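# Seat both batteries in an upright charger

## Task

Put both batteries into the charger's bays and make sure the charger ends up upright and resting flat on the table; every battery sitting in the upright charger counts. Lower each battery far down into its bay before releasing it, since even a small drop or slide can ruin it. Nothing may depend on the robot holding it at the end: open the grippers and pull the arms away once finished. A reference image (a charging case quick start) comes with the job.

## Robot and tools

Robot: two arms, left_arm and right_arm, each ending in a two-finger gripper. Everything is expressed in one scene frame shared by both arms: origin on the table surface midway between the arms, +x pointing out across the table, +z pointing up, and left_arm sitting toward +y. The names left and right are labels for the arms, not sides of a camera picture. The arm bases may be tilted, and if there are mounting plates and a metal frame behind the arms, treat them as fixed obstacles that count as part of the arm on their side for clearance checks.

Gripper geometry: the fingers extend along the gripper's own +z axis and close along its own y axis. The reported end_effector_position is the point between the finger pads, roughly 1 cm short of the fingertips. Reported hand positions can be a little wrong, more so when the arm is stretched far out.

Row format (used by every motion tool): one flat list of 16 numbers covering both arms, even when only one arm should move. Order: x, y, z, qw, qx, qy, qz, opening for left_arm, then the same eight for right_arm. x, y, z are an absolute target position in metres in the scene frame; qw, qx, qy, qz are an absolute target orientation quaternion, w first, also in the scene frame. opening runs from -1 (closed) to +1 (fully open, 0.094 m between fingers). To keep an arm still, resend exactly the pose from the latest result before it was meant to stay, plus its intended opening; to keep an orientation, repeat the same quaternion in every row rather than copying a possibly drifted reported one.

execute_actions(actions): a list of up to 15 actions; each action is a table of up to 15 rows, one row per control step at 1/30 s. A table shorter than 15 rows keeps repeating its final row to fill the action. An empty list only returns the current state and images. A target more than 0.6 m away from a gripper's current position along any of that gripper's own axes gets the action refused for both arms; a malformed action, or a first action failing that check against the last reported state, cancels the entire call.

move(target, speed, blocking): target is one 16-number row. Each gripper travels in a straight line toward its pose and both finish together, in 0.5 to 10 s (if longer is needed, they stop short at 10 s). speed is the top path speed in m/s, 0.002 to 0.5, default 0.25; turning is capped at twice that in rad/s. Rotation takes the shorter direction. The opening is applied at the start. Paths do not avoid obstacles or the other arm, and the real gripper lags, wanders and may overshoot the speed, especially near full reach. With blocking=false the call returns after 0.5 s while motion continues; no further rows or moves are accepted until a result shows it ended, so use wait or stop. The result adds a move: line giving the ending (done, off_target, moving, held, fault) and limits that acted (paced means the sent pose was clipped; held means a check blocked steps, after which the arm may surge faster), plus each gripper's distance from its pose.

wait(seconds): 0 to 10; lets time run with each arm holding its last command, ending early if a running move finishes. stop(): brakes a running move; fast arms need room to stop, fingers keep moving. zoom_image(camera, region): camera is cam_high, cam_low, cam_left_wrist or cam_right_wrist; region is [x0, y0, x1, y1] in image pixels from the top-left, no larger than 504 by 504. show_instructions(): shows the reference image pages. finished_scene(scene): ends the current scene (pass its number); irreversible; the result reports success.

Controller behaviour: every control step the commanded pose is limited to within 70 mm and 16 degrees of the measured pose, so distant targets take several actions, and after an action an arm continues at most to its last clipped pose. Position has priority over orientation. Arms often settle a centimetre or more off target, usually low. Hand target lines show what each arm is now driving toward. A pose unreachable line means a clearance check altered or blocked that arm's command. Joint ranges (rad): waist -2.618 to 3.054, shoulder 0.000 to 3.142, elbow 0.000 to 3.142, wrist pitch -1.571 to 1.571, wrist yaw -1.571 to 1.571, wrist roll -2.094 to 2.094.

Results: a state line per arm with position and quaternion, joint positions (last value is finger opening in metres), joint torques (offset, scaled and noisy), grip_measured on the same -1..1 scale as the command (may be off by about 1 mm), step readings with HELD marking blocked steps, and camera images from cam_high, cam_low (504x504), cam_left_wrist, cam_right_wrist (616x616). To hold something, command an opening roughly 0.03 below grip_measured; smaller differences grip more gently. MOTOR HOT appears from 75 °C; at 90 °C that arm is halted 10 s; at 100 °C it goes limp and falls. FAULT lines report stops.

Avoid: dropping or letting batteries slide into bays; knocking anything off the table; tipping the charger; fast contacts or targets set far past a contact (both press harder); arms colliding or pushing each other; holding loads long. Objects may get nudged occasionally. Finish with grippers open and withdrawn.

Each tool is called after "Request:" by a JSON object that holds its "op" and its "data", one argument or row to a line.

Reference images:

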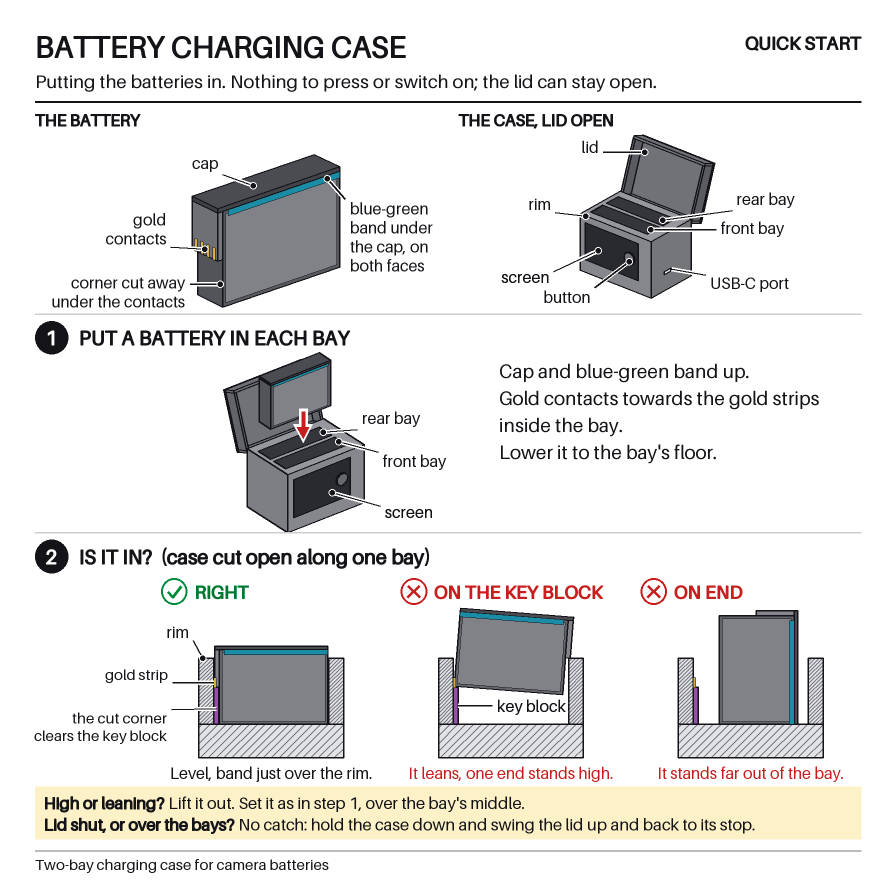

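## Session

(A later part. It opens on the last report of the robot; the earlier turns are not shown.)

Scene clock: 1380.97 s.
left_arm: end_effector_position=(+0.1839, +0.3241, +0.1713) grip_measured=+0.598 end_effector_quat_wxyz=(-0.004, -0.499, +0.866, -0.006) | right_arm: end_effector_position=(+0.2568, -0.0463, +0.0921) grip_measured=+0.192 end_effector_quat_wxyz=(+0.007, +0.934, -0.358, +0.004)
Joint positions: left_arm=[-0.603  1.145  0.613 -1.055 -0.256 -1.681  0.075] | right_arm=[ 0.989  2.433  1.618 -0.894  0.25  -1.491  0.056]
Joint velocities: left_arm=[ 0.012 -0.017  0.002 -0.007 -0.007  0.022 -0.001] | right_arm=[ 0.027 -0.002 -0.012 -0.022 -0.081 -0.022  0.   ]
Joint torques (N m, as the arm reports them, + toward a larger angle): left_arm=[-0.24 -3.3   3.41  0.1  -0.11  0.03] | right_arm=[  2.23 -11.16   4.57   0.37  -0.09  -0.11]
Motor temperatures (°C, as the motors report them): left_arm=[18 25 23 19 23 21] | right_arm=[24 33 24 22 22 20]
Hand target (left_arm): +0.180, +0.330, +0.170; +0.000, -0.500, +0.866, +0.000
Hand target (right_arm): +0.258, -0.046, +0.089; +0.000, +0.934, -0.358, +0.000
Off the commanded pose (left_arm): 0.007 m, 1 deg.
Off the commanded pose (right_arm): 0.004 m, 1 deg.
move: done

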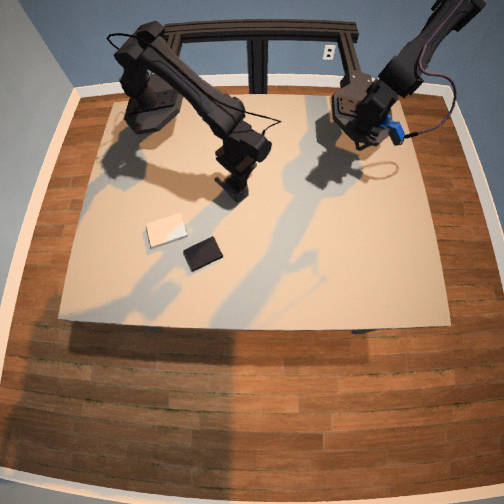

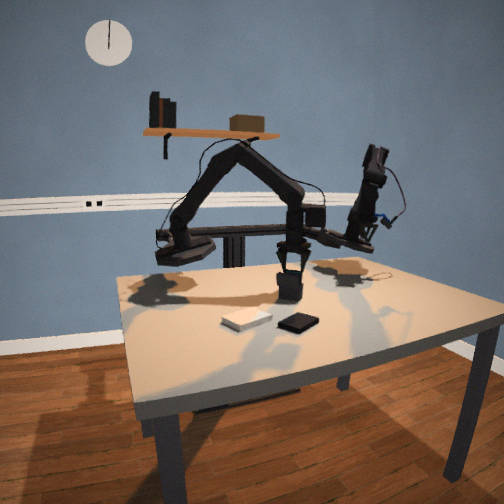

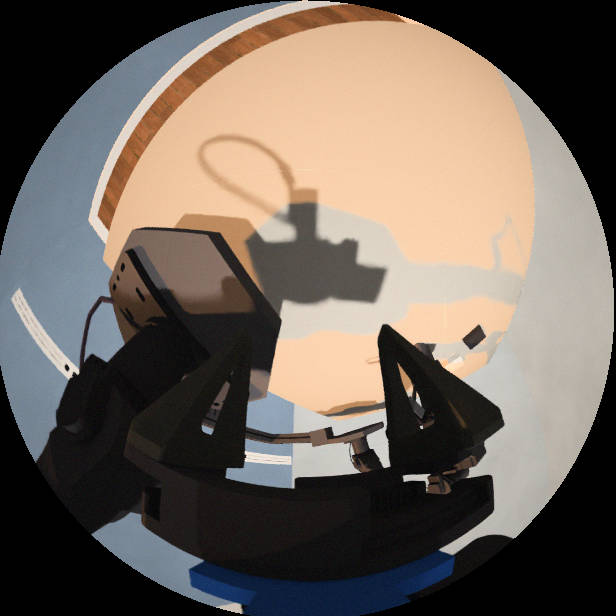

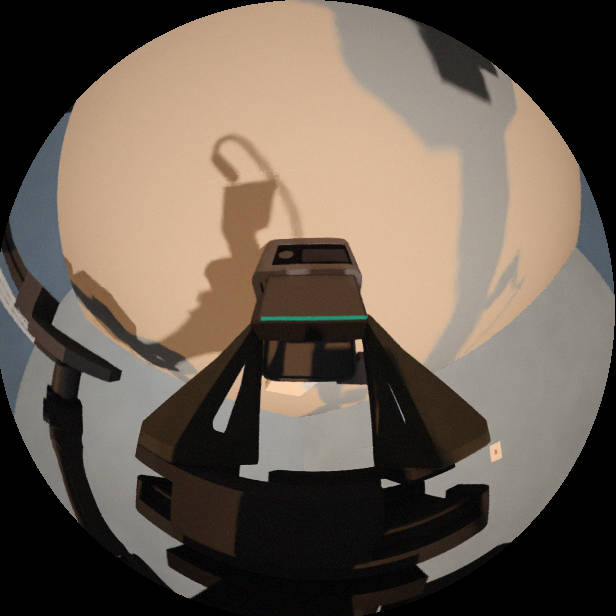

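Request:
{"op": "move", "data": {
  "target": [0.18,0.33,0.17,0,-0.5,0.866,0,0.6,0.2580,-0.0425,0.17,0,-0.9336,0.3584,0,0.165],
  "speed": 0.1
}}

Request:
{"op": "execute_actions", "data": {
  "actions": [
    [[0.18,0.33,0.17,0,-0.5,0.866,0,0.6,0.2577,-0.0453,0.1456,0,-0.9336,0.3584,0,0.165],[0.18,0.33,0.17,0,-0.5,0.866,0,0.6,0.2577,-0.0453,0.1442,0,-0.9336,0.3584,0,0.165],[0.18,0.33,0.17,0,-0.5,0.866,0,0.6,0.2577,-0.0453,0.1428,0,-0.9336,0.3584,0,0.165],[0.18,0.33,0.17,0,-0.5,0.866,0,0.6,0.2577,-0.0453,0.1414,0,-0.9336,0.3584,0,0.165],[0.18,0.33,0.17,0,-0.5,0.866,0,0.6,0.2577,-0.0453,0.14,0,-0.9336,0.3584,0,0.165],[0.18,0.33,0.17,0,-0.5,0.866,0,0.6,0.2577,-0.0453,0.1386,0,-0.9336,0.3584,0,0.165],[0.18,0.33,0.17,0,-0.5,0.866,0,0.6,0.2577,-0.0453,0.1372,0,-0.9336,0.3584,0,0.165],[0.18,0.33,0.17,0,-0.5,0.866,0,0.6,0.2577,-0.0453,0.1358,0,-0.9336,0.3584,0,0.165],[0.18,0.33,0.17,0,-0.5,0.866,0,0.6,0.2577,-0.0453,0.1344,0,-0.9336,0.3584,0,0.165],[0.18,0.33,0.17,0,-0.5,0.866,0,0.6,0.2577,-0.0453,0.133,0,-0.9336,0.3584,0,0.165],[0.18,0.33,0.17,0,-0.5,0.866,0,0.6,0.2577,-0.0453,0.1316,0,-0.9336,0.3584,0,0.165],[0.18,0.33,0.17,0,-0.5,0.866,0,0.6,0.2577,-0.0453,0.1302,0,-0.9336,0.3584,0,0.165],[0.18,0.33,0.17,0,-0.5,0.866,0,0.6,0.2577,-0.0453,0.1288,0,-0.9336,0.3584,0,0.165],[0.18,0.33,0.17,0,-0.5,0.866,0,0.6,0.2577,-0.0453,0.1274,0,-0.9336,0.3584,0,0.165],[0.18,0.33,0.17,0,-0.5,0.866,0,0.6,0.2577,-0.0453,0.126,0,-0.9336,0.3584,0,0.165]],
    [[0.18,0.33,0.17,0,-0.5,0.866,0,0.6,0.2577,-0.0453,0.1246,0,-0.9336,0.3584,0,0.165],[0.18,0.33,0.17,0,-0.5,0.866,0,0.6,0.2577,-0.0453,0.1232,0,-0.9336,0.3584,0,0.165],[0.18,0.33,0.17,0,-0.5,0.866,0,0.6,0.2577,-0.0453,0.1218,0,-0.9336,0.3584,0,0.165],[0.18,0.33,0.17,0,-0.5,0.866,0,0.6,0.2577,-0.0453,0.1204,0,-0.9336,0.3584,0,0.165],[0.18,0.33,0.17,0,-0.5,0.866,0,0.6,0.2577,-0.0453,0.119,0,-0.9336,0.3584,0,0.165],[0.18,0.33,0.17,0,-0.5,0.866,0,0.6,0.2577,-0.0453,0.1176,0,-0.9336,0.3584,0,0.165],[0.18,0.33,0.17,0,-0.5,0.866,0,0.6,0.2577,-0.0453,0.1162,0,-0.9336,0.3584,0,0.165],[0.18,0.33,0.17,0,-0.5,0.866,0,0.6,0.2577,-0.0453,0.1148,0,-0.9336,0.3584,0,0.165],[0.18,0.33,0.17,0,-0.5,0.866,0,0.6,0.2577,-0.0453,0.1134,0,-0.9336,0.3584,0,0.165],[0.18,0.33,0.17,0,-0.5,0.866,0,0.6,0.2577,-0.0453,0.112,0,-0.9336,0.3584,0,0.165],[0.18,0.33,0.17,0,-0.5,0.866,0,0.6,0.2577,-0.0453,0.1106,0,-0.9336,0.3584,0,0.165],[0.18,0.33,0.17,0,-0.5,0.866,0,0.6,0.2577,-0.0453,0.1092,0,-0.9336,0.3584,0,0.165],[0.18,0.33,0.17,0,-0.5,0.866,0,0.6,0.2577,-0.0453,0.1078,0,-0.9336,0.3584,0,0.165],[0.18,0.33,0.17,0,-0.5,0.866,0,0.6,0.2577,-0.0453,0.1064,0,-0.9336,0.3584,0,0.165],[0.18,0.33,0.17,0,-0.5,0.866,0,0.6,0.2577,-0.0453,0.105,0,-0.9336,0.3584,0,0.165]],
    [[0.18,0.33,0.17,0,-0.5,0.866,0,0.6,0.2577,-0.0453,0.1036,0,-0.9336,0.3584,0,0.165],[0.18,0.33,0.17,0,-0.5,0.866,0,0.6,0.2577,-0.0453,0.1022,0,-0.9336,0.3584,0,0.165],[0.18,0.33,0.17,0,-0.5,0.866,0,0.6,0.2577,-0.0453,0.1008,0,-0.9336,0.3584,0,0.165],[0.18,0.33,0.17,0,-0.5,0.866,0,0.6,0.2577,-0.0453,0.0994,0,-0.9336,0.3584,0,0.165],[0.18,0.33,0.17,0,-0.5,0.866,0,0.6,0.2577,-0.0453,0.098,0,-0.9336,0.3584,0,0.165],[0.18,0.33,0.17,0,-0.5,0.866,0,0.6,0.2577,-0.0453,0.0966,0,-0.9336,0.3584,0,0.165],[0.18,0.33,0.17,0,-0.5,0.866,0,0.6,0.2577,-0.0453,0.0952,0,-0.9336,0.3584,0,0.165],[0.18,0.33,0.17,0,-0.5,0.866,0,0.6,0.2577,-0.0453,0.0938,0,-0.9336,0.3584,0,0.165],[0.18,0.33,0.17,0,-0.5,0.866,0,0.6,0.2577,-0.0453,0.0924,0,-0.9336,0.3584,0,0.165],[0.18,0.33,0.17,0,-0.5,0.866,0,0.6,0.2577,-0.0453,0.091,0,-0.9336,0.3584,0,0.165],[0.18,0.33,0.17,0,-0.5,0.866,0,0.6,0.2577,-0.0453,0.0896,0,-0.9336,0.3584,0,0.165],[0.18,0.33,0.17,0,-0.5,0.866,0,0.6,0.2577,-0.0453,0.0882,0,-0.9336,0.3584,0,0.165],[0.18,0.33,0.17,0,-0.5,0.866,0,0.6,0.2577,-0.0453,0.0868,0,-0.9336,0.3584,0,0.165],[0.18,0.33,0.17,0,-0.5,0.866,0,0.6,0.2577,-0.0453,0.0854,0,-0.9336,0.3584,0,0.165],[0.18,0.33,0.17,0,-0.5,0.866,0,0.6,0.2577,-0.0453,0.084,0,-0.9336,0.3584,0,0.165]],
    [[0.18,0.33,0.17,0,-0.5,0.866,0,0.6,0.2577,-0.0453,0.084,0,-0.9336,0.3584,0,0.165]]
  ]
}}

Request:
{"op": "zoom_image", "data": {
  "camera": "cam_right_wrist",
  "region": [220,200,410,390]
}}

Scene clock: 1402.83 s.
left_arm: end_effector_position=(+0.1839, +0.3241, +0.1713) grip_measured=+0.598 end_effector_quat_wxyz=(-0.004, -0.499, +0.866, -0.006) | right_arm: end_effector_position=(+0.2577, -0.0517, +0.1484) grip_measured=+0.192 end_effector_quat_wxyz=(+0.023, +0.934, -0.357, +0.000)
Joint positions: left_arm=[-0.603  1.145  0.613 -1.055 -0.256 -1.681  0.075] | right_arm=[ 1.011  2.375  1.752 -1.126  0.248 -1.46   0.056]
Joint velocities: left_arm=[ 0.002 -0.012 -0.002 -0.007  0.022 -0.007  0.   ] | right_arm=[-0.017 -0.002  0.022  0.022 -0.081 -0.037 -0.001]
Joint torques (N m, as the arm reports them, + toward a larger angle): left_arm=[-0.19 -3.18  3.38  0.09 -0.11  0.01] | right_arm=[  4.57 -13.28   9.24  -0.14  -0.11   0.06]
Motor temperatures (°C, as the motors report them): left_arm=[18 25 23 19 23 21] | right_arm=[24 34 24 22 22 20]
Hand target (left_arm): +0.180, +0.330, +0.170; +0.000, -0.500, +0.866, +0.000
Hand target (right_arm): +0.258, -0.042, +0.170; -0.000, +0.934, -0.358, +0.000
Off the commanded pose (left_arm): 0.007 m, 1 deg.
Off the commanded pose (right_arm): 0.023 m, 3 deg.
move: off_target (right_arm)

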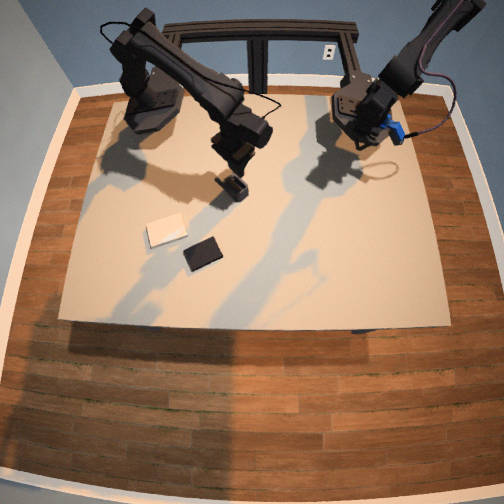

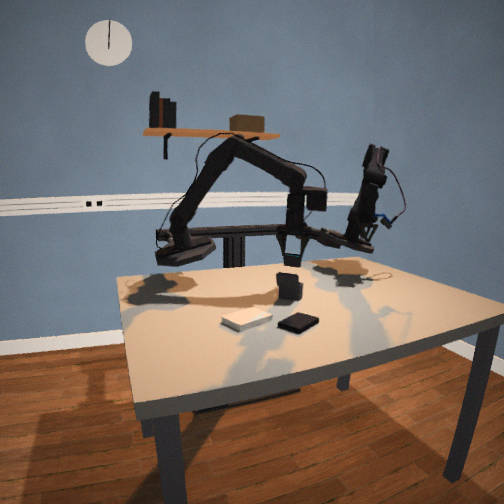

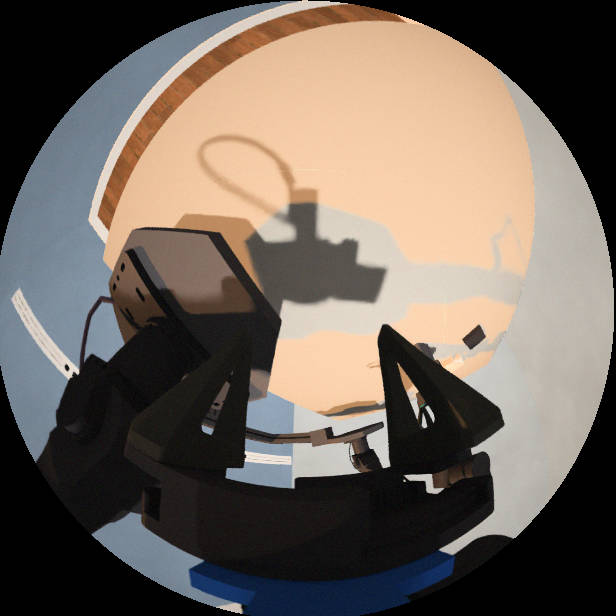

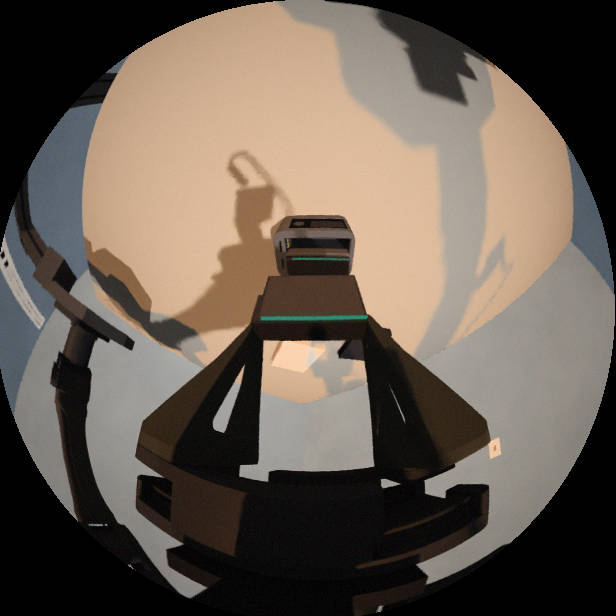

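Scene clock: 1404.83 s.
left_arm: end_effector_position=(+0.1839, +0.3241, +0.1713) grip_measured=+0.598 end_effector_quat_wxyz=(-0.004, -0.499, +0.866, -0.006) | right_arm: end_effector_position=(+0.2577, -0.0479, +0.0920) grip_measured=+0.192 end_effector_quat_wxyz=(+0.007, +0.933, -0.359, +0.004)
Joint positions: left_arm=[-0.603  1.145  0.613 -1.055 -0.256 -1.681  0.075] | right_arm=[ 0.985  2.43   1.614 -0.893  0.251 -1.491  0.056]
Joint velocities: left_arm=[-0.002 -0.012 -0.007 -0.051 -0.022 -0.037 -0.001] | right_arm=[-0.027 -0.017  0.002  0.037  0.051  0.022  0.001]
Joint torques (N m, as the arm reports them, + toward a larger angle): left_arm=[-0.32 -3.23  3.37  0.08 -0.12  0.02] | right_arm=[  2.66 -10.35   4.28   0.54  -0.09  -0.1 ]
Motor temperatures (°C, as the motors report them): left_arm=[18 25 23 19 23 21] | right_arm=[24 34 24 22 22 20]
Hand target (left_arm): +0.180, +0.330, +0.170; +0.000, -0.500, +0.866, +0.000
Hand target (right_arm): +0.258, -0.046, +0.084; +0.000, +0.934, -0.358, +0.000
Off the commanded pose (left_arm): 0.007 m, 1 deg.
Off the commanded pose (right_arm): 0.008 m, 1 deg.
Step readings (end_effector_position; steps 1 to 15: 1st action; 16 to 30: 2nd action; 31 to 45: 3rd action; 46 to 60: 4th action):
0: left_arm (+0.1839, +0.3241, +0.1713) | right_arm (+0.2577, -0.0517, +0.1484)
1: left_arm (+0.1839, +0.3241, +0.1713) | right_arm (+0.2575, -0.0514, +0.1472)
2: left_arm (+0.1839, +0.3241, +0.1713) | right_arm (+0.2575, -0.0508, +0.1454)
4: left_arm (+0.1839, +0.3241, +0.1713) | right_arm (+0.2559, -0.0511, +0.1409)
8: left_arm (+0.1839, +0.3241, +0.1713) | right_arm (+0.2538, -0.0519, +0.1356)
15: left_arm (+0.1839, +0.3241, +0.1713) | right_arm (+0.2560, -0.0485, +0.1309)
16: left_arm (+0.1839, +0.3241, +0.1713) | right_arm (+0.2564, -0.0485, +0.1302)
17: left_arm (+0.1839, +0.3241, +0.1713) | right_arm (+0.2568, -0.0486, +0.1293)
19: left_arm (+0.1839, +0.3241, +0.1713) | right_arm (+0.2576, -0.0486, +0.1275)
23: left_arm (+0.1839, +0.3241, +0.1713) | right_arm (+0.2581, -0.0482, +0.1211)
30: left_arm (+0.1839, +0.3241, +0.1713) | right_arm (+0.2560, -0.0489, +0.1086)
31: left_arm (+0.1839, +0.3241, +0.1713) | right_arm (+0.2561, -0.0488, +0.1074)
32: left_arm (+0.1839, +0.3241, +0.1713) | right_arm (+0.2561, -0.0488, +0.1061)
34: left_arm (+0.1839, +0.3241, +0.1713) | right_arm (+0.2565, -0.0486, +0.1037)
38: left_arm (+0.1839, +0.3241, +0.1713) | right_arm (+0.2571, -0.0482, +0.0987)
45: left_arm (+0.1839, +0.3241, +0.1713) | right_arm (+0.2576, -0.0479, +0.0921)
46: left_arm (+0.1839, +0.3241, +0.1713) | right_arm (+0.2577, -0.0480, +0.0921)
47: left_arm (+0.1839, +0.3241, +0.1713) | right_arm (+0.2577, -0.0479, +0.0920)
49: left_arm (+0.1839, +0.3241, +0.1713) | right_arm (+0.2577, -0.0479, +0.0920)
53: left_arm (+0.1839, +0.3241, +0.1713) | right_arm (+0.2577, -0.0479, +0.0920)
60: end_effector_position above

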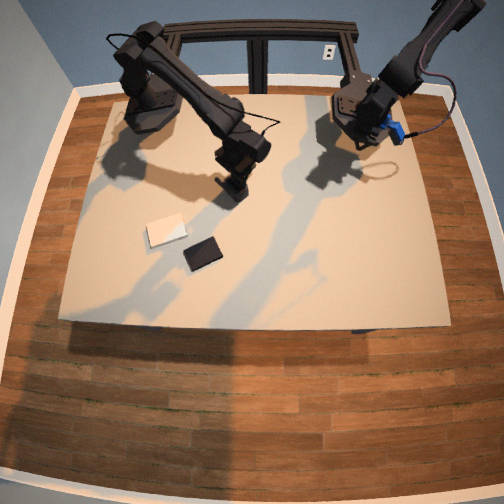

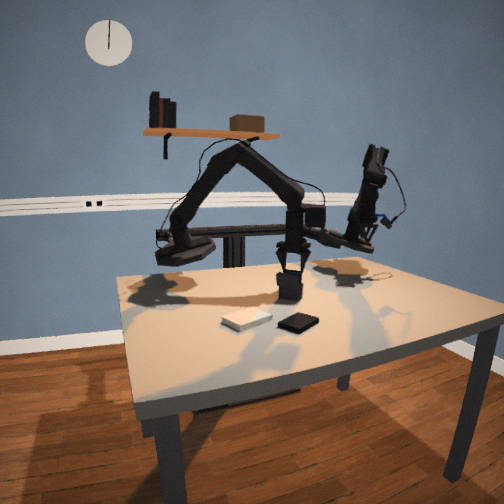

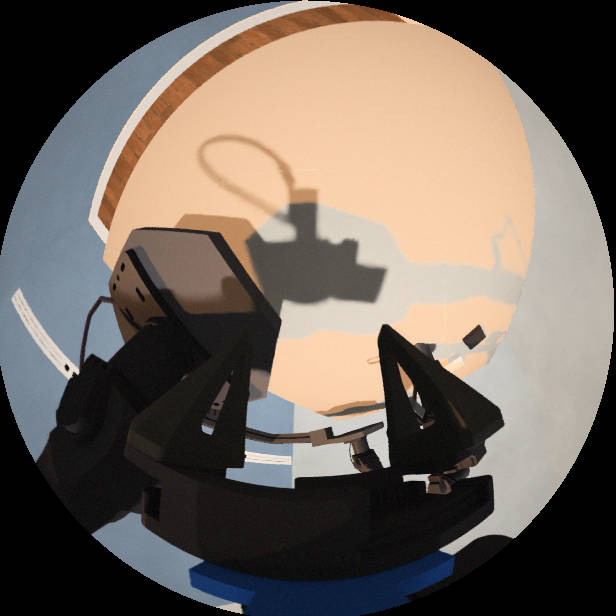

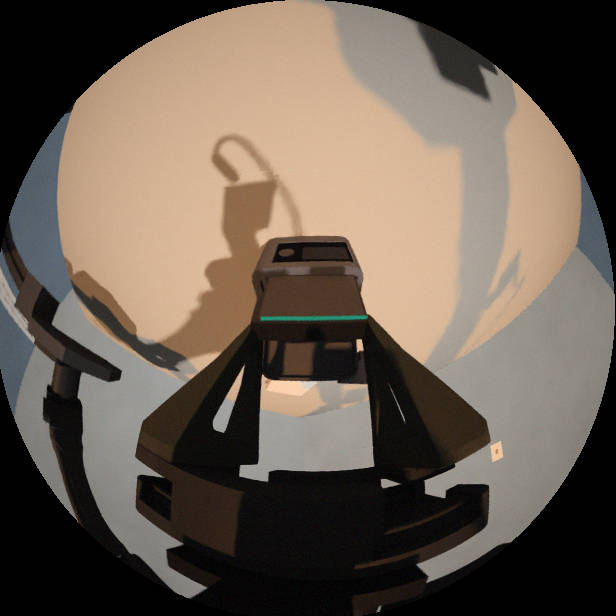

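Region (220, 200, 410, 390) of cam_right_wrist's 616x616 image, scaled by 2.653, with more detail than that image has.

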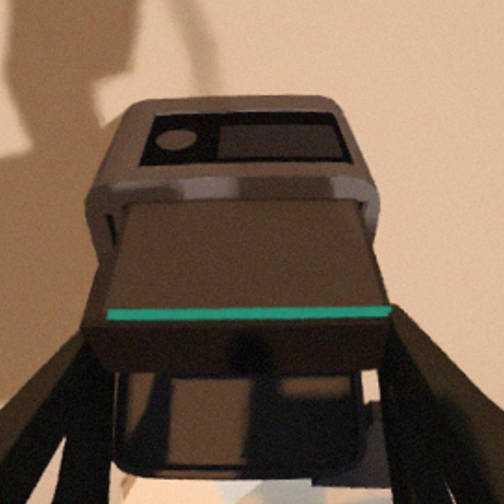

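Request:
{"op": "zoom_image", "data": {
  "camera": "cam_right_wrist",
  "region": [245,250,305,310]
}}

Request:
{"op": "zoom_image", "data": {
  "camera": "cam_right_wrist",
  "region": [320,250,380,310]
}}

Region (245, 250, 305, 310) of cam_right_wrist's 616x616 image, scaled by 8.400, with more detail than that image has.

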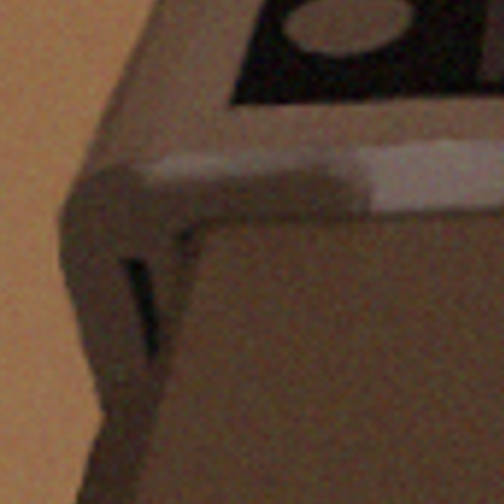

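Region (320, 250, 380, 310) of cam_right_wrist's 616x616 image, scaled by 8.400, with more detail than that image has.

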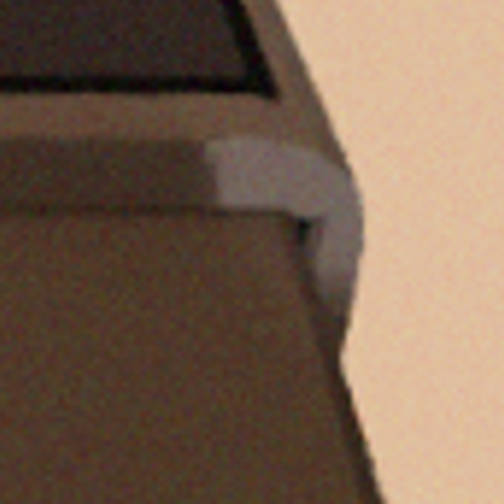

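Request:
{"op": "move", "data": {
  "target": [0.18,0.33,0.17,0,-0.5,0.866,0,0.6,0.2580,-0.0425,0.17,0,-0.9382,0.3461,0,0.165],
  "speed": 0.1
}}

Request:
{"op": "execute_actions", "data": {
  "actions": [
    [[0.18,0.33,0.17,0,-0.5,0.866,0,0.6,0.2581,-0.0451,0.1456,0,-0.9382,0.3461,0,0.165],[0.18,0.33,0.17,0,-0.5,0.866,0,0.6,0.2581,-0.0451,0.1442,0,-0.9382,0.3461,0,0.165],[0.18,0.33,0.17,0,-0.5,0.866,0,0.6,0.2581,-0.0451,0.1428,0,-0.9382,0.3461,0,0.165],[0.18,0.33,0.17,0,-0.5,0.866,0,0.6,0.2581,-0.0451,0.1414,0,-0.9382,0.3461,0,0.165],[0.18,0.33,0.17,0,-0.5,0.866,0,0.6,0.2581,-0.0451,0.14,0,-0.9382,0.3461,0,0.165],[0.18,0.33,0.17,0,-0.5,0.866,0,0.6,0.2581,-0.0451,0.1386,0,-0.9382,0.3461,0,0.165],[0.18,0.33,0.17,0,-0.5,0.866,0,0.6,0.2581,-0.0451,0.1372,0,-0.9382,0.3461,0,0.165],[0.18,0.33,0.17,0,-0.5,0.866,0,0.6,0.2581,-0.0451,0.1358,0,-0.9382,0.3461,0,0.165],[0.18,0.33,0.17,0,-0.5,0.866,0,0.6,0.2581,-0.0451,0.1344,0,-0.9382,0.3461,0,0.165],[0.18,0.33,0.17,0,-0.5,0.866,0,0.6,0.2581,-0.0451,0.133,0,-0.9382,0.3461,0,0.165],[0.18,0.33,0.17,0,-0.5,0.866,0,0.6,0.2581,-0.0451,0.1316,0,-0.9382,0.3461,0,0.165],[0.18,0.33,0.17,0,-0.5,0.866,0,0.6,0.2581,-0.0451,0.1302,0,-0.9382,0.3461,0,0.165],[0.18,0.33,0.17,0,-0.5,0.866,0,0.6,0.2581,-0.0451,0.1288,0,-0.9382,0.3461,0,0.165],[0.18,0.33,0.17,0,-0.5,0.866,0,0.6,0.2581,-0.0451,0.1274,0,-0.9382,0.3461,0,0.165],[0.18,0.33,0.17,0,-0.5,0.866,0,0.6,0.2581,-0.0451,0.126,0,-0.9382,0.3461,0,0.165]],
    [[0.18,0.33,0.17,0,-0.5,0.866,0,0.6,0.2581,-0.0451,0.1246,0,-0.9382,0.3461,0,0.165],[0.18,0.33,0.17,0,-0.5,0.866,0,0.6,0.2581,-0.0451,0.1232,0,-0.9382,0.3461,0,0.165],[0.18,0.33,0.17,0,-0.5,0.866,0,0.6,0.2581,-0.0451,0.1218,0,-0.9382,0.3461,0,0.165],[0.18,0.33,0.17,0,-0.5,0.866,0,0.6,0.2581,-0.0451,0.1204,0,-0.9382,0.3461,0,0.165],[0.18,0.33,0.17,0,-0.5,0.866,0,0.6,0.2581,-0.0451,0.119,0,-0.9382,0.3461,0,0.165],[0.18,0.33,0.17,0,-0.5,0.866,0,0.6,0.2581,-0.0451,0.1176,0,-0.9382,0.3461,0,0.165],[0.18,0.33,0.17,0,-0.5,0.866,0,0.6,0.2581,-0.0451,0.1162,0,-0.9382,0.3461,0,0.165],[0.18,0.33,0.17,0,-0.5,0.866,0,0.6,0.2581,-0.0451,0.1148,0,-0.9382,0.3461,0,0.165],[0.18,0.33,0.17,0,-0.5,0.866,0,0.6,0.2581,-0.0451,0.1134,0,-0.9382,0.3461,0,0.165],[0.18,0.33,0.17,0,-0.5,0.866,0,0.6,0.2581,-0.0451,0.112,0,-0.9382,0.3461,0,0.165],[0.18,0.33,0.17,0,-0.5,0.866,0,0.6,0.2581,-0.0451,0.1106,0,-0.9382,0.3461,0,0.165],[0.18,0.33,0.17,0,-0.5,0.866,0,0.6,0.2581,-0.0451,0.1092,0,-0.9382,0.3461,0,0.165],[0.18,0.33,0.17,0,-0.5,0.866,0,0.6,0.2581,-0.0451,0.1078,0,-0.9382,0.3461,0,0.165],[0.18,0.33,0.17,0,-0.5,0.866,0,0.6,0.2581,-0.0451,0.1064,0,-0.9382,0.3461,0,0.165],[0.18,0.33,0.17,0,-0.5,0.866,0,0.6,0.2581,-0.0451,0.105,0,-0.9382,0.3461,0,0.165]],
    [[0.18,0.33,0.17,0,-0.5,0.866,0,0.6,0.2581,-0.0451,0.1036,0,-0.9382,0.3461,0,0.165],[0.18,0.33,0.17,0,-0.5,0.866,0,0.6,0.2581,-0.0451,0.1022,0,-0.9382,0.3461,0,0.165],[0.18,0.33,0.17,0,-0.5,0.866,0,0.6,0.2581,-0.0451,0.1008,0,-0.9382,0.3461,0,0.165],[0.18,0.33,0.17,0,-0.5,0.866,0,0.6,0.2581,-0.0451,0.0994,0,-0.9382,0.3461,0,0.165],[0.18,0.33,0.17,0,-0.5,0.866,0,0.6,0.2581,-0.0451,0.098,0,-0.9382,0.3461,0,0.165],[0.18,0.33,0.17,0,-0.5,0.866,0,0.6,0.2581,-0.0451,0.0966,0,-0.9382,0.3461,0,0.165],[0.18,0.33,0.17,0,-0.5,0.866,0,0.6,0.2581,-0.0451,0.0952,0,-0.9382,0.3461,0,0.165],[0.18,0.33,0.17,0,-0.5,0.866,0,0.6,0.2581,-0.0451,0.0938,0,-0.9382,0.3461,0,0.165],[0.18,0.33,0.17,0,-0.5,0.866,0,0.6,0.2581,-0.0451,0.0924,0,-0.9382,0.3461,0,0.165],[0.18,0.33,0.17,0,-0.5,0.866,0,0.6,0.2581,-0.0451,0.091,0,-0.9382,0.3461,0,0.165],[0.18,0.33,0.17,0,-0.5,0.866,0,0.6,0.2581,-0.0451,0.0896,0,-0.9382,0.3461,0,0.165],[0.18,0.33,0.17,0,-0.5,0.866,0,0.6,0.2581,-0.0451,0.0882,0,-0.9382,0.3461,0,0.165],[0.18,0.33,0.17,0,-0.5,0.866,0,0.6,0.2581,-0.0451,0.0868,0,-0.9382,0.3461,0,0.165],[0.18,0.33,0.17,0,-0.5,0.866,0,0.6,0.2581,-0.0451,0.0854,0,-0.9382,0.3461,0,0.165],[0.18,0.33,0.17,0,-0.5,0.866,0,0.6,0.2581,-0.0451,0.084,0,-0.9382,0.3461,0,0.165]],
    [[0.18,0.33,0.17,0,-0.5,0.866,0,0.6,0.2581,-0.0451,0.084,0,-0.9382,0.3461,0,0.165]]
  ]
}}

Request:
{"op": "zoom_image", "data": {
  "camera": "cam_right_wrist",
  "region": [240,230,380,320]
}}

Scene clock: 1456.30 s.
left_arm: end_effector_position=(+0.1839, +0.3241, +0.1713) grip_measured=+0.598 end_effector_quat_wxyz=(-0.004, -0.499, +0.866, -0.006) | right_arm: end_effector_position=(+0.2580, -0.0517, +0.1486) grip_measured=+0.192 end_effector_quat_wxyz=(+0.023, +0.938, -0.345, +0.000)
Joint positions: left_arm=[-0.603  1.145  0.613 -1.055 -0.256 -1.681  0.075] | right_arm=[ 1.011  2.375  1.752 -1.126  0.249 -1.487  0.056]
Joint velocities: left_arm=[ 0.007 -0.002 -0.012 -0.037  0.066  0.022 -0.001] | right_arm=[-0.017  0.012 -0.002 -0.022 -0.051 -0.022  0.   ]
Joint torques (N m, as the arm reports them, + toward a larger angle): left_arm=[-0.34 -3.11  3.41  0.03 -0.11  0.01] | right_arm=[  4.52 -13.37   9.28  -0.14  -0.15   0.05]
Motor temperatures (°C, as the motors report them): left_arm=[18 25 23 19 23 21] | right_arm=[24 33 24 22 22 20]
Hand target (left_arm): +0.180, +0.330, +0.170; +0.000, -0.500, +0.866, +0.000
Hand target (right_arm): +0.259, -0.042, +0.170; -0.000, +0.938, -0.346, +0.000
Off the commanded pose (left_arm): 0.007 m, 1 deg.
Off the commanded pose (right_arm): 0.023 m, 3 deg.
move: off_target (right_arm)

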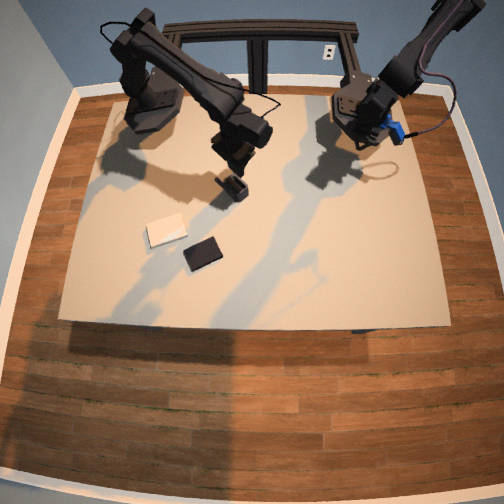

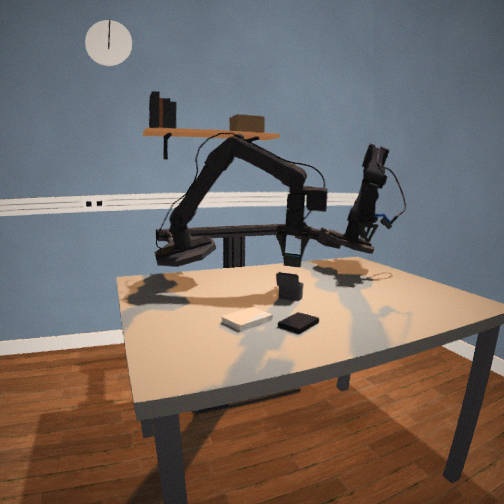

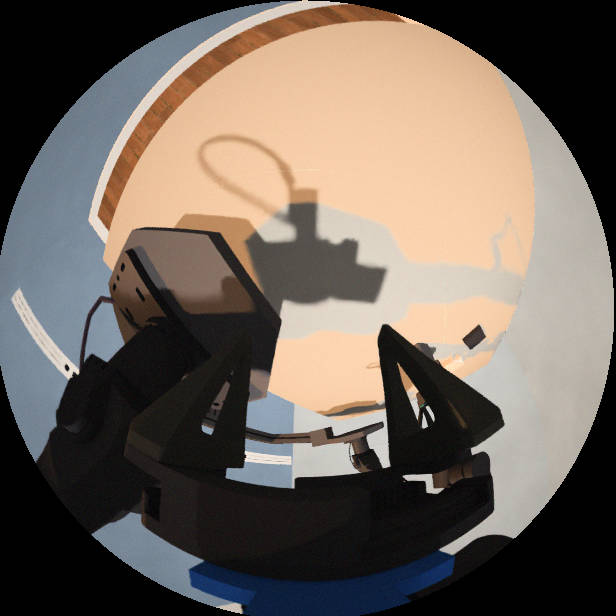

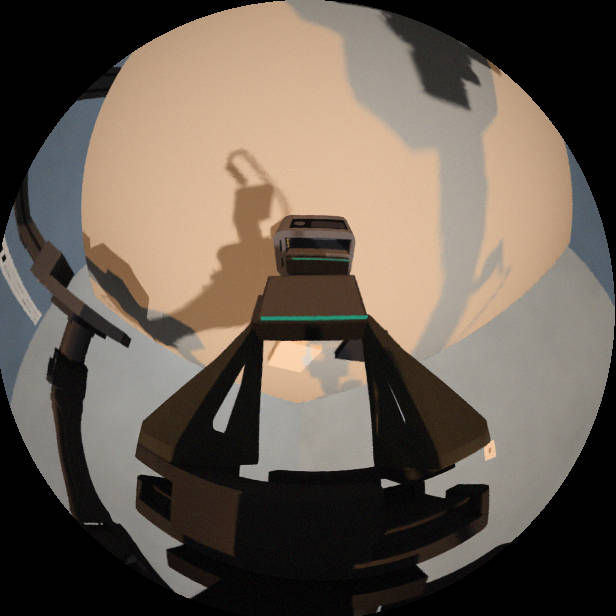

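Scene clock: 1458.30 s.
left_arm: end_effector_position=(+0.1839, +0.3241, +0.1713) grip_measured=+0.598 end_effector_quat_wxyz=(-0.004, -0.499, +0.866, -0.006) | right_arm: end_effector_position=(+0.2584, -0.0477, +0.0921) grip_measured=+0.192 end_effector_quat_wxyz=(+0.007, +0.938, -0.347, +0.004)
Joint positions: left_arm=[-0.603  1.145  0.613 -1.055 -0.256 -1.681  0.075] | right_arm=[ 0.984  2.432  1.617 -0.893  0.25  -1.518  0.056]
Joint velocities: left_arm=[ 0.002  0.002 -0.012 -0.051 -0.037 -0.007  0.001] | right_arm=[ 0.002 -0.012  0.002  0.066  0.066 -0.007  0.   ]
Joint torques (N m, as the arm reports them, + toward a larger angle): left_arm=[-0.27 -3.22  3.36  0.08 -0.11  0.02] | right_arm=[  2.78 -10.23   4.25   0.51  -0.08  -0.12]
Motor temperatures (°C, as the motors report them): left_arm=[18 25 23 19 23 21] | right_arm=[24 33 24 22 22 20]
Hand target (left_arm): +0.180, +0.330, +0.170; +0.000, -0.500, +0.866, +0.000
Hand target (right_arm): +0.258, -0.045, +0.084; +0.000, +0.938, -0.346, -0.000
Off the commanded pose (left_arm): 0.007 m, 1 deg.
Off the commanded pose (right_arm): 0.008 m, 1 deg.
Step readings (end_effector_position; steps 1 to 15: 1st action; 16 to 30: 2nd action; 31 to 45: 3rd action; 46 to 60: 4th action):
0: left_arm (+0.1839, +0.3241, +0.1713) | right_arm (+0.2580, -0.0517, +0.1486)
1: left_arm (+0.1839, +0.3241, +0.1713) | right_arm (+0.2578, -0.0515, +0.1473)
2: left_arm (+0.1839, +0.3241, +0.1713) | right_arm (+0.2578, -0.0508, +0.1456)
4: left_arm (+0.1839, +0.3241, +0.1713) | right_arm (+0.2564, -0.0509, +0.1412)
8: left_arm (+0.1839, +0.3241, +0.1713) | right_arm (+0.2544, -0.0515, +0.1361)
15: left_arm (+0.1839, +0.3241, +0.1713) | right_arm (+0.2564, -0.0482, +0.1313)
16: left_arm (+0.1839, +0.3241, +0.1713) | right_arm (+0.2568, -0.0481, +0.1305)
17: left_arm (+0.1839, +0.3241, +0.1713) | right_arm (+0.2573, -0.0482, +0.1295)
19: left_arm (+0.1839, +0.3241, +0.1713) | right_arm (+0.2581, -0.0481, +0.1270)
23: left_arm (+0.1839, +0.3241, +0.1713) | right_arm (+0.2582, -0.0484, +0.1201)
30: left_arm (+0.1839, +0.3241, +0.1713) | right_arm (+0.2568, -0.0485, +0.1091)
31: left_arm (+0.1839, +0.3241, +0.1713) | right_arm (+0.2568, -0.0484, +0.1079)
32: left_arm (+0.1839, +0.3241, +0.1713) | right_arm (+0.2569, -0.0484, +0.1066)
34: left_arm (+0.1839, +0.3241, +0.1713) | right_arm (+0.2573, -0.0481, +0.1040)
38: left_arm (+0.1839, +0.3241, +0.1713) | right_arm (+0.2576, -0.0481, +0.0986)
45: left_arm (+0.1839, +0.3241, +0.1713) | right_arm (+0.2582, -0.0477, +0.0921)
46: left_arm (+0.1839, +0.3241, +0.1713) | right_arm (+0.2583, -0.0476, +0.0921)
47: left_arm (+0.1839, +0.3241, +0.1713) | right_arm (+0.2583, -0.0476, +0.0921)
49: left_arm (+0.1839, +0.3241, +0.1713) | right_arm (+0.2584, -0.0477, +0.0921)
53: left_arm (+0.1839, +0.3241, +0.1713) | right_arm (+0.2584, -0.0477, +0.0921)
60: end_effector_position above

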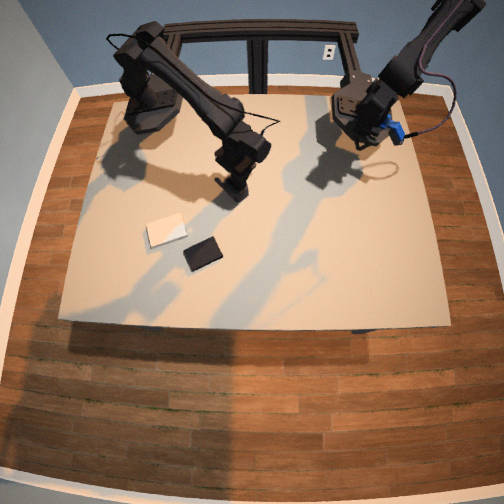

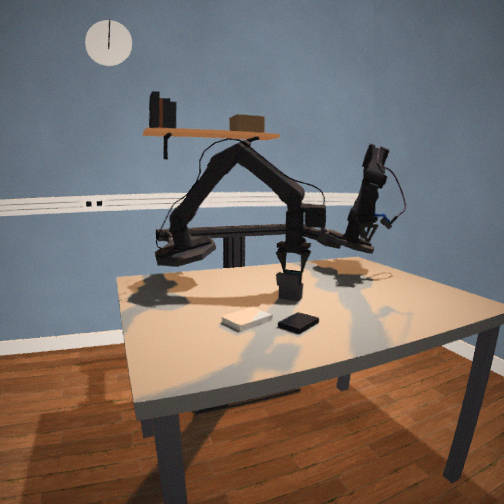

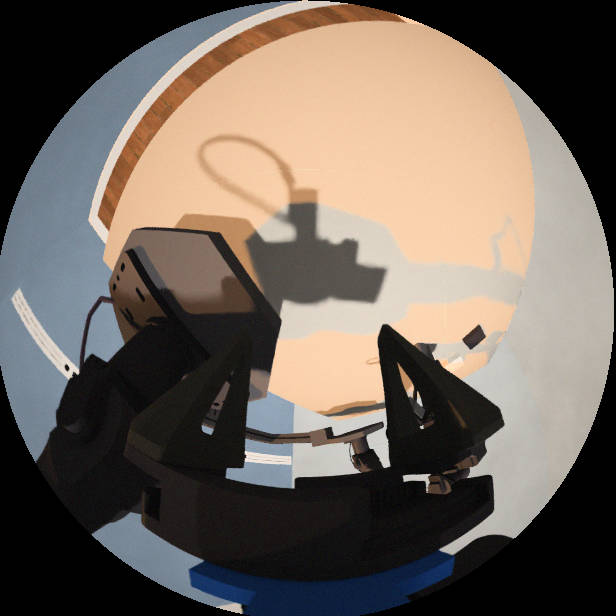

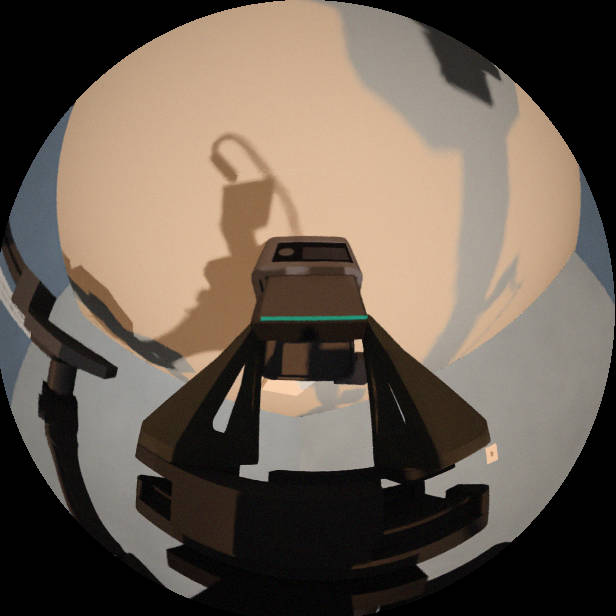

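Region (240, 230, 380, 320) of cam_right_wrist's 616x616 image, scaled by 3.600, with more detail than that image has; it fills the top 324 rows of this view, and the rest is white.

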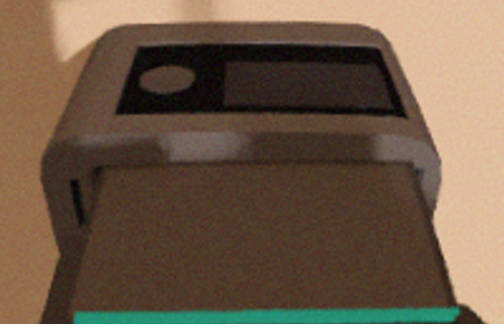

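Request:
{"op": "move", "data": {
  "target": [0.18,0.33,0.17,0,-0.5,0.866,0,0.6,0.2620,-0.0488,0.086,0,-0.9382,0.3461,0,0.165],
  "speed": 0.004
}}

Request:
{"op": "zoom_image", "data": {
  "camera": "cam_right_wrist",
  "region": [240,230,380,320]
}}

Scene clock: 1474.97 s.
left_arm: end_effector_position=(+0.1839, +0.3241, +0.1713) grip_measured=+0.598 end_effector_quat_wxyz=(-0.004, -0.499, +0.866, -0.006) | right_arm: end_effector_position=(+0.2591, -0.0485, +0.0916) grip_measured=+0.192 end_effector_quat_wxyz=(+0.007, +0.939, -0.343, +0.001)
Joint positions: left_arm=[-0.603  1.145  0.613 -1.055 -0.256 -1.681  0.075] | right_arm=[ 0.979  2.432  1.617 -0.893  0.245 -1.532  0.056]
Joint velocities: left_arm=[ 0.007 -0.007 -0.007 -0.007 -0.007  0.007 -0.   ] | right_arm=[-0.007 -0.017  0.002  0.007  0.022 -0.095 -0.001]
Joint torques (N m, as the arm reports them, + toward a larger angle): left_arm=[-0.33 -3.19  3.37  0.05 -0.09  0.05] | right_arm=[  2.1  -10.88   4.27   0.5   -0.04  -0.07]
Motor temperatures (°C, as the motors report them): left_arm=[18 24 23 19 23 21] | right_arm=[24 33 24 22 22 20]
Hand target (left_arm): +0.180, +0.330, +0.170; +0.000, -0.500, +0.866, +0.000
Hand target (right_arm): +0.262, -0.049, +0.086; +0.000, +0.938, -0.346, -0.000
Off the commanded pose (left_arm): 0.007 m, 1 deg.
Off the commanded pose (right_arm): 0.006 m, 1 deg.
move: done

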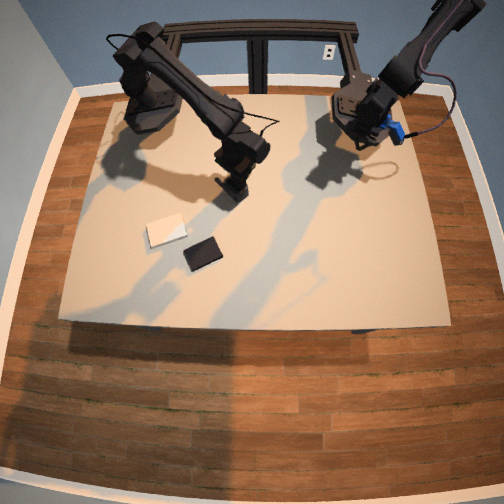

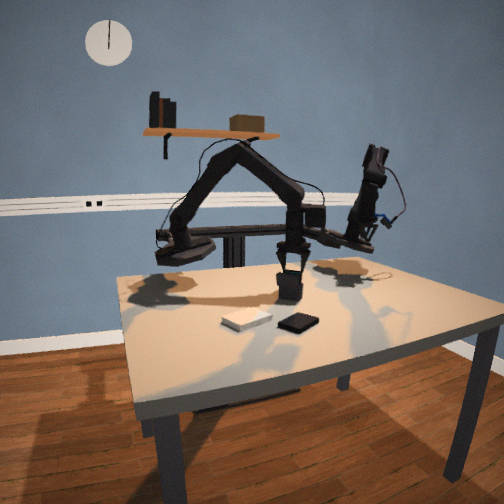

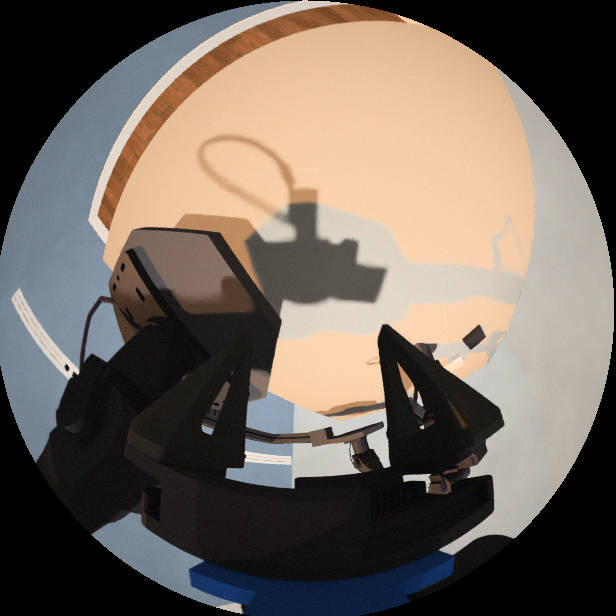

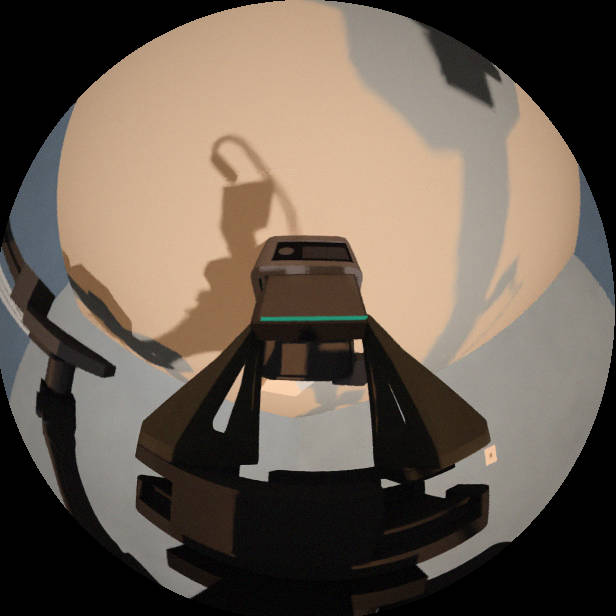

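Region (240, 230, 380, 320) of cam_right_wrist's 616x616 image, scaled by 3.600, with more detail than that image has; it fills the top 324 rows of this view, and the rest is white.

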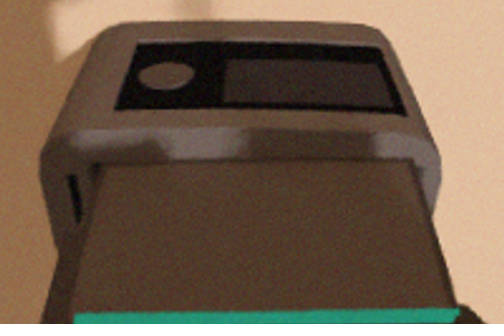

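Request:
{"op": "move", "data": {
  "target": [0.18,0.33,0.17,0,-0.5,0.866,0,0.6,0.2595,-0.0462,0.076,0,-0.9382,0.3461,0,0.165],
  "speed": 0.01
}}

Request:
{"op": "zoom_image", "data": {
  "camera": "cam_right_wrist",
  "region": [240,230,380,320]
}}

Scene clock: 1480.30 s.
left_arm: end_effector_position=(+0.1839, +0.3241, +0.1713) grip_measured=+0.598 end_effector_quat_wxyz=(-0.004, -0.499, +0.866, -0.006) | right_arm: end_effector_position=(+0.2593, -0.0482, +0.0916) grip_measured=+0.192 end_effector_quat_wxyz=(+0.006, +0.939, -0.343, +0.001)
Joint positions: left_arm=[-0.603  1.145  0.613 -1.055 -0.256 -1.681  0.075] | right_arm=[ 0.979  2.432  1.617 -0.892  0.245 -1.532  0.056]
Joint velocities: left_arm=[ 0.002 -0.002  0.002 -0.037 -0.022 -0.007  0.001] | right_arm=[ 0.012 -0.007 -0.007 -0.066  0.022 -0.007 -0.001]
Joint torques (N m, as the arm reports them, + toward a larger angle): left_arm=[-0.14 -3.12  3.3   0.06 -0.1   0.02] | right_arm=[ 2.23 -9.31  3.14  0.78 -0.01 -0.08]
Motor temperatures (°C, as the motors report them): left_arm=[18 24 23 19 23 21] | right_arm=[24 33 24 22 22 20]
Hand target (left_arm): +0.180, +0.330, +0.170; +0.000, -0.500, +0.866, +0.000
Hand target (right_arm): +0.259, -0.047, +0.077; +0.001, +0.938, -0.346, -0.000
Off the commanded pose (left_arm): 0.007 m, 1 deg.
Off the commanded pose (right_arm): 0.016 m, 1 deg.
move: off_target (right_arm)

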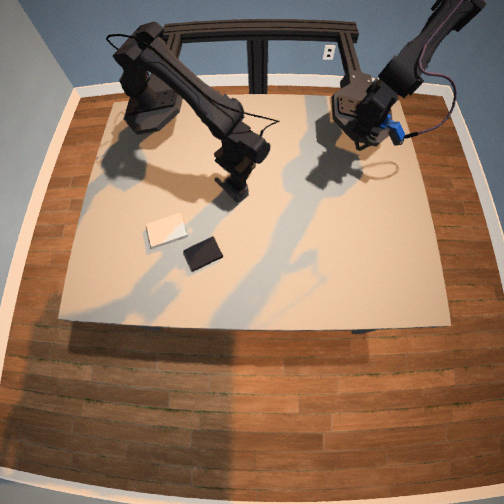

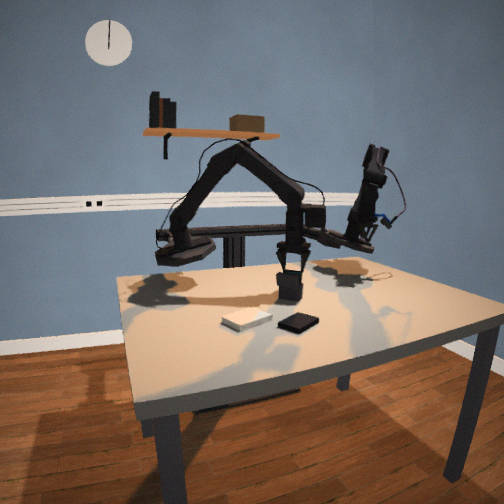

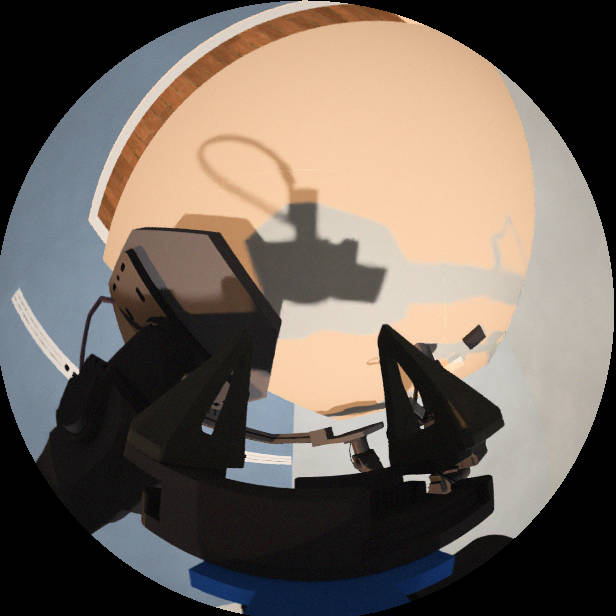

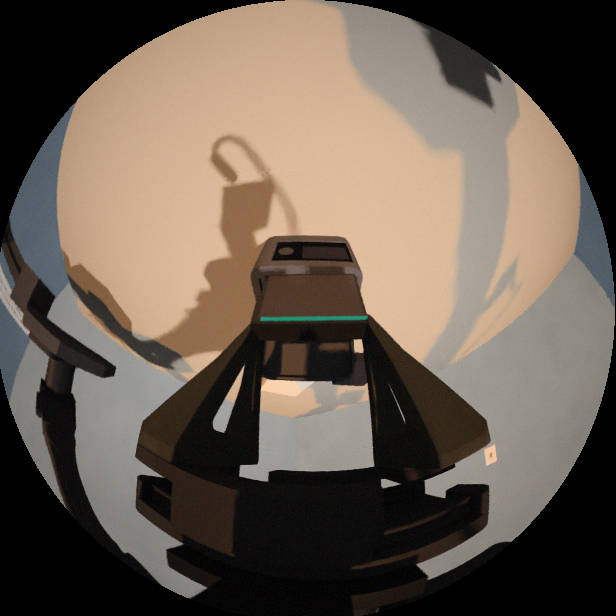

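Region (240, 230, 380, 320) of cam_right_wrist's 616x616 image, scaled by 3.600, with more detail than that image has; it fills the top 324 rows of this view, and the rest is white.

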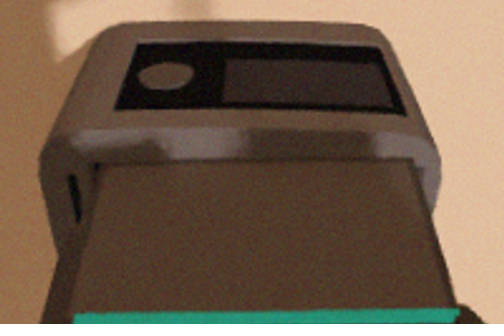

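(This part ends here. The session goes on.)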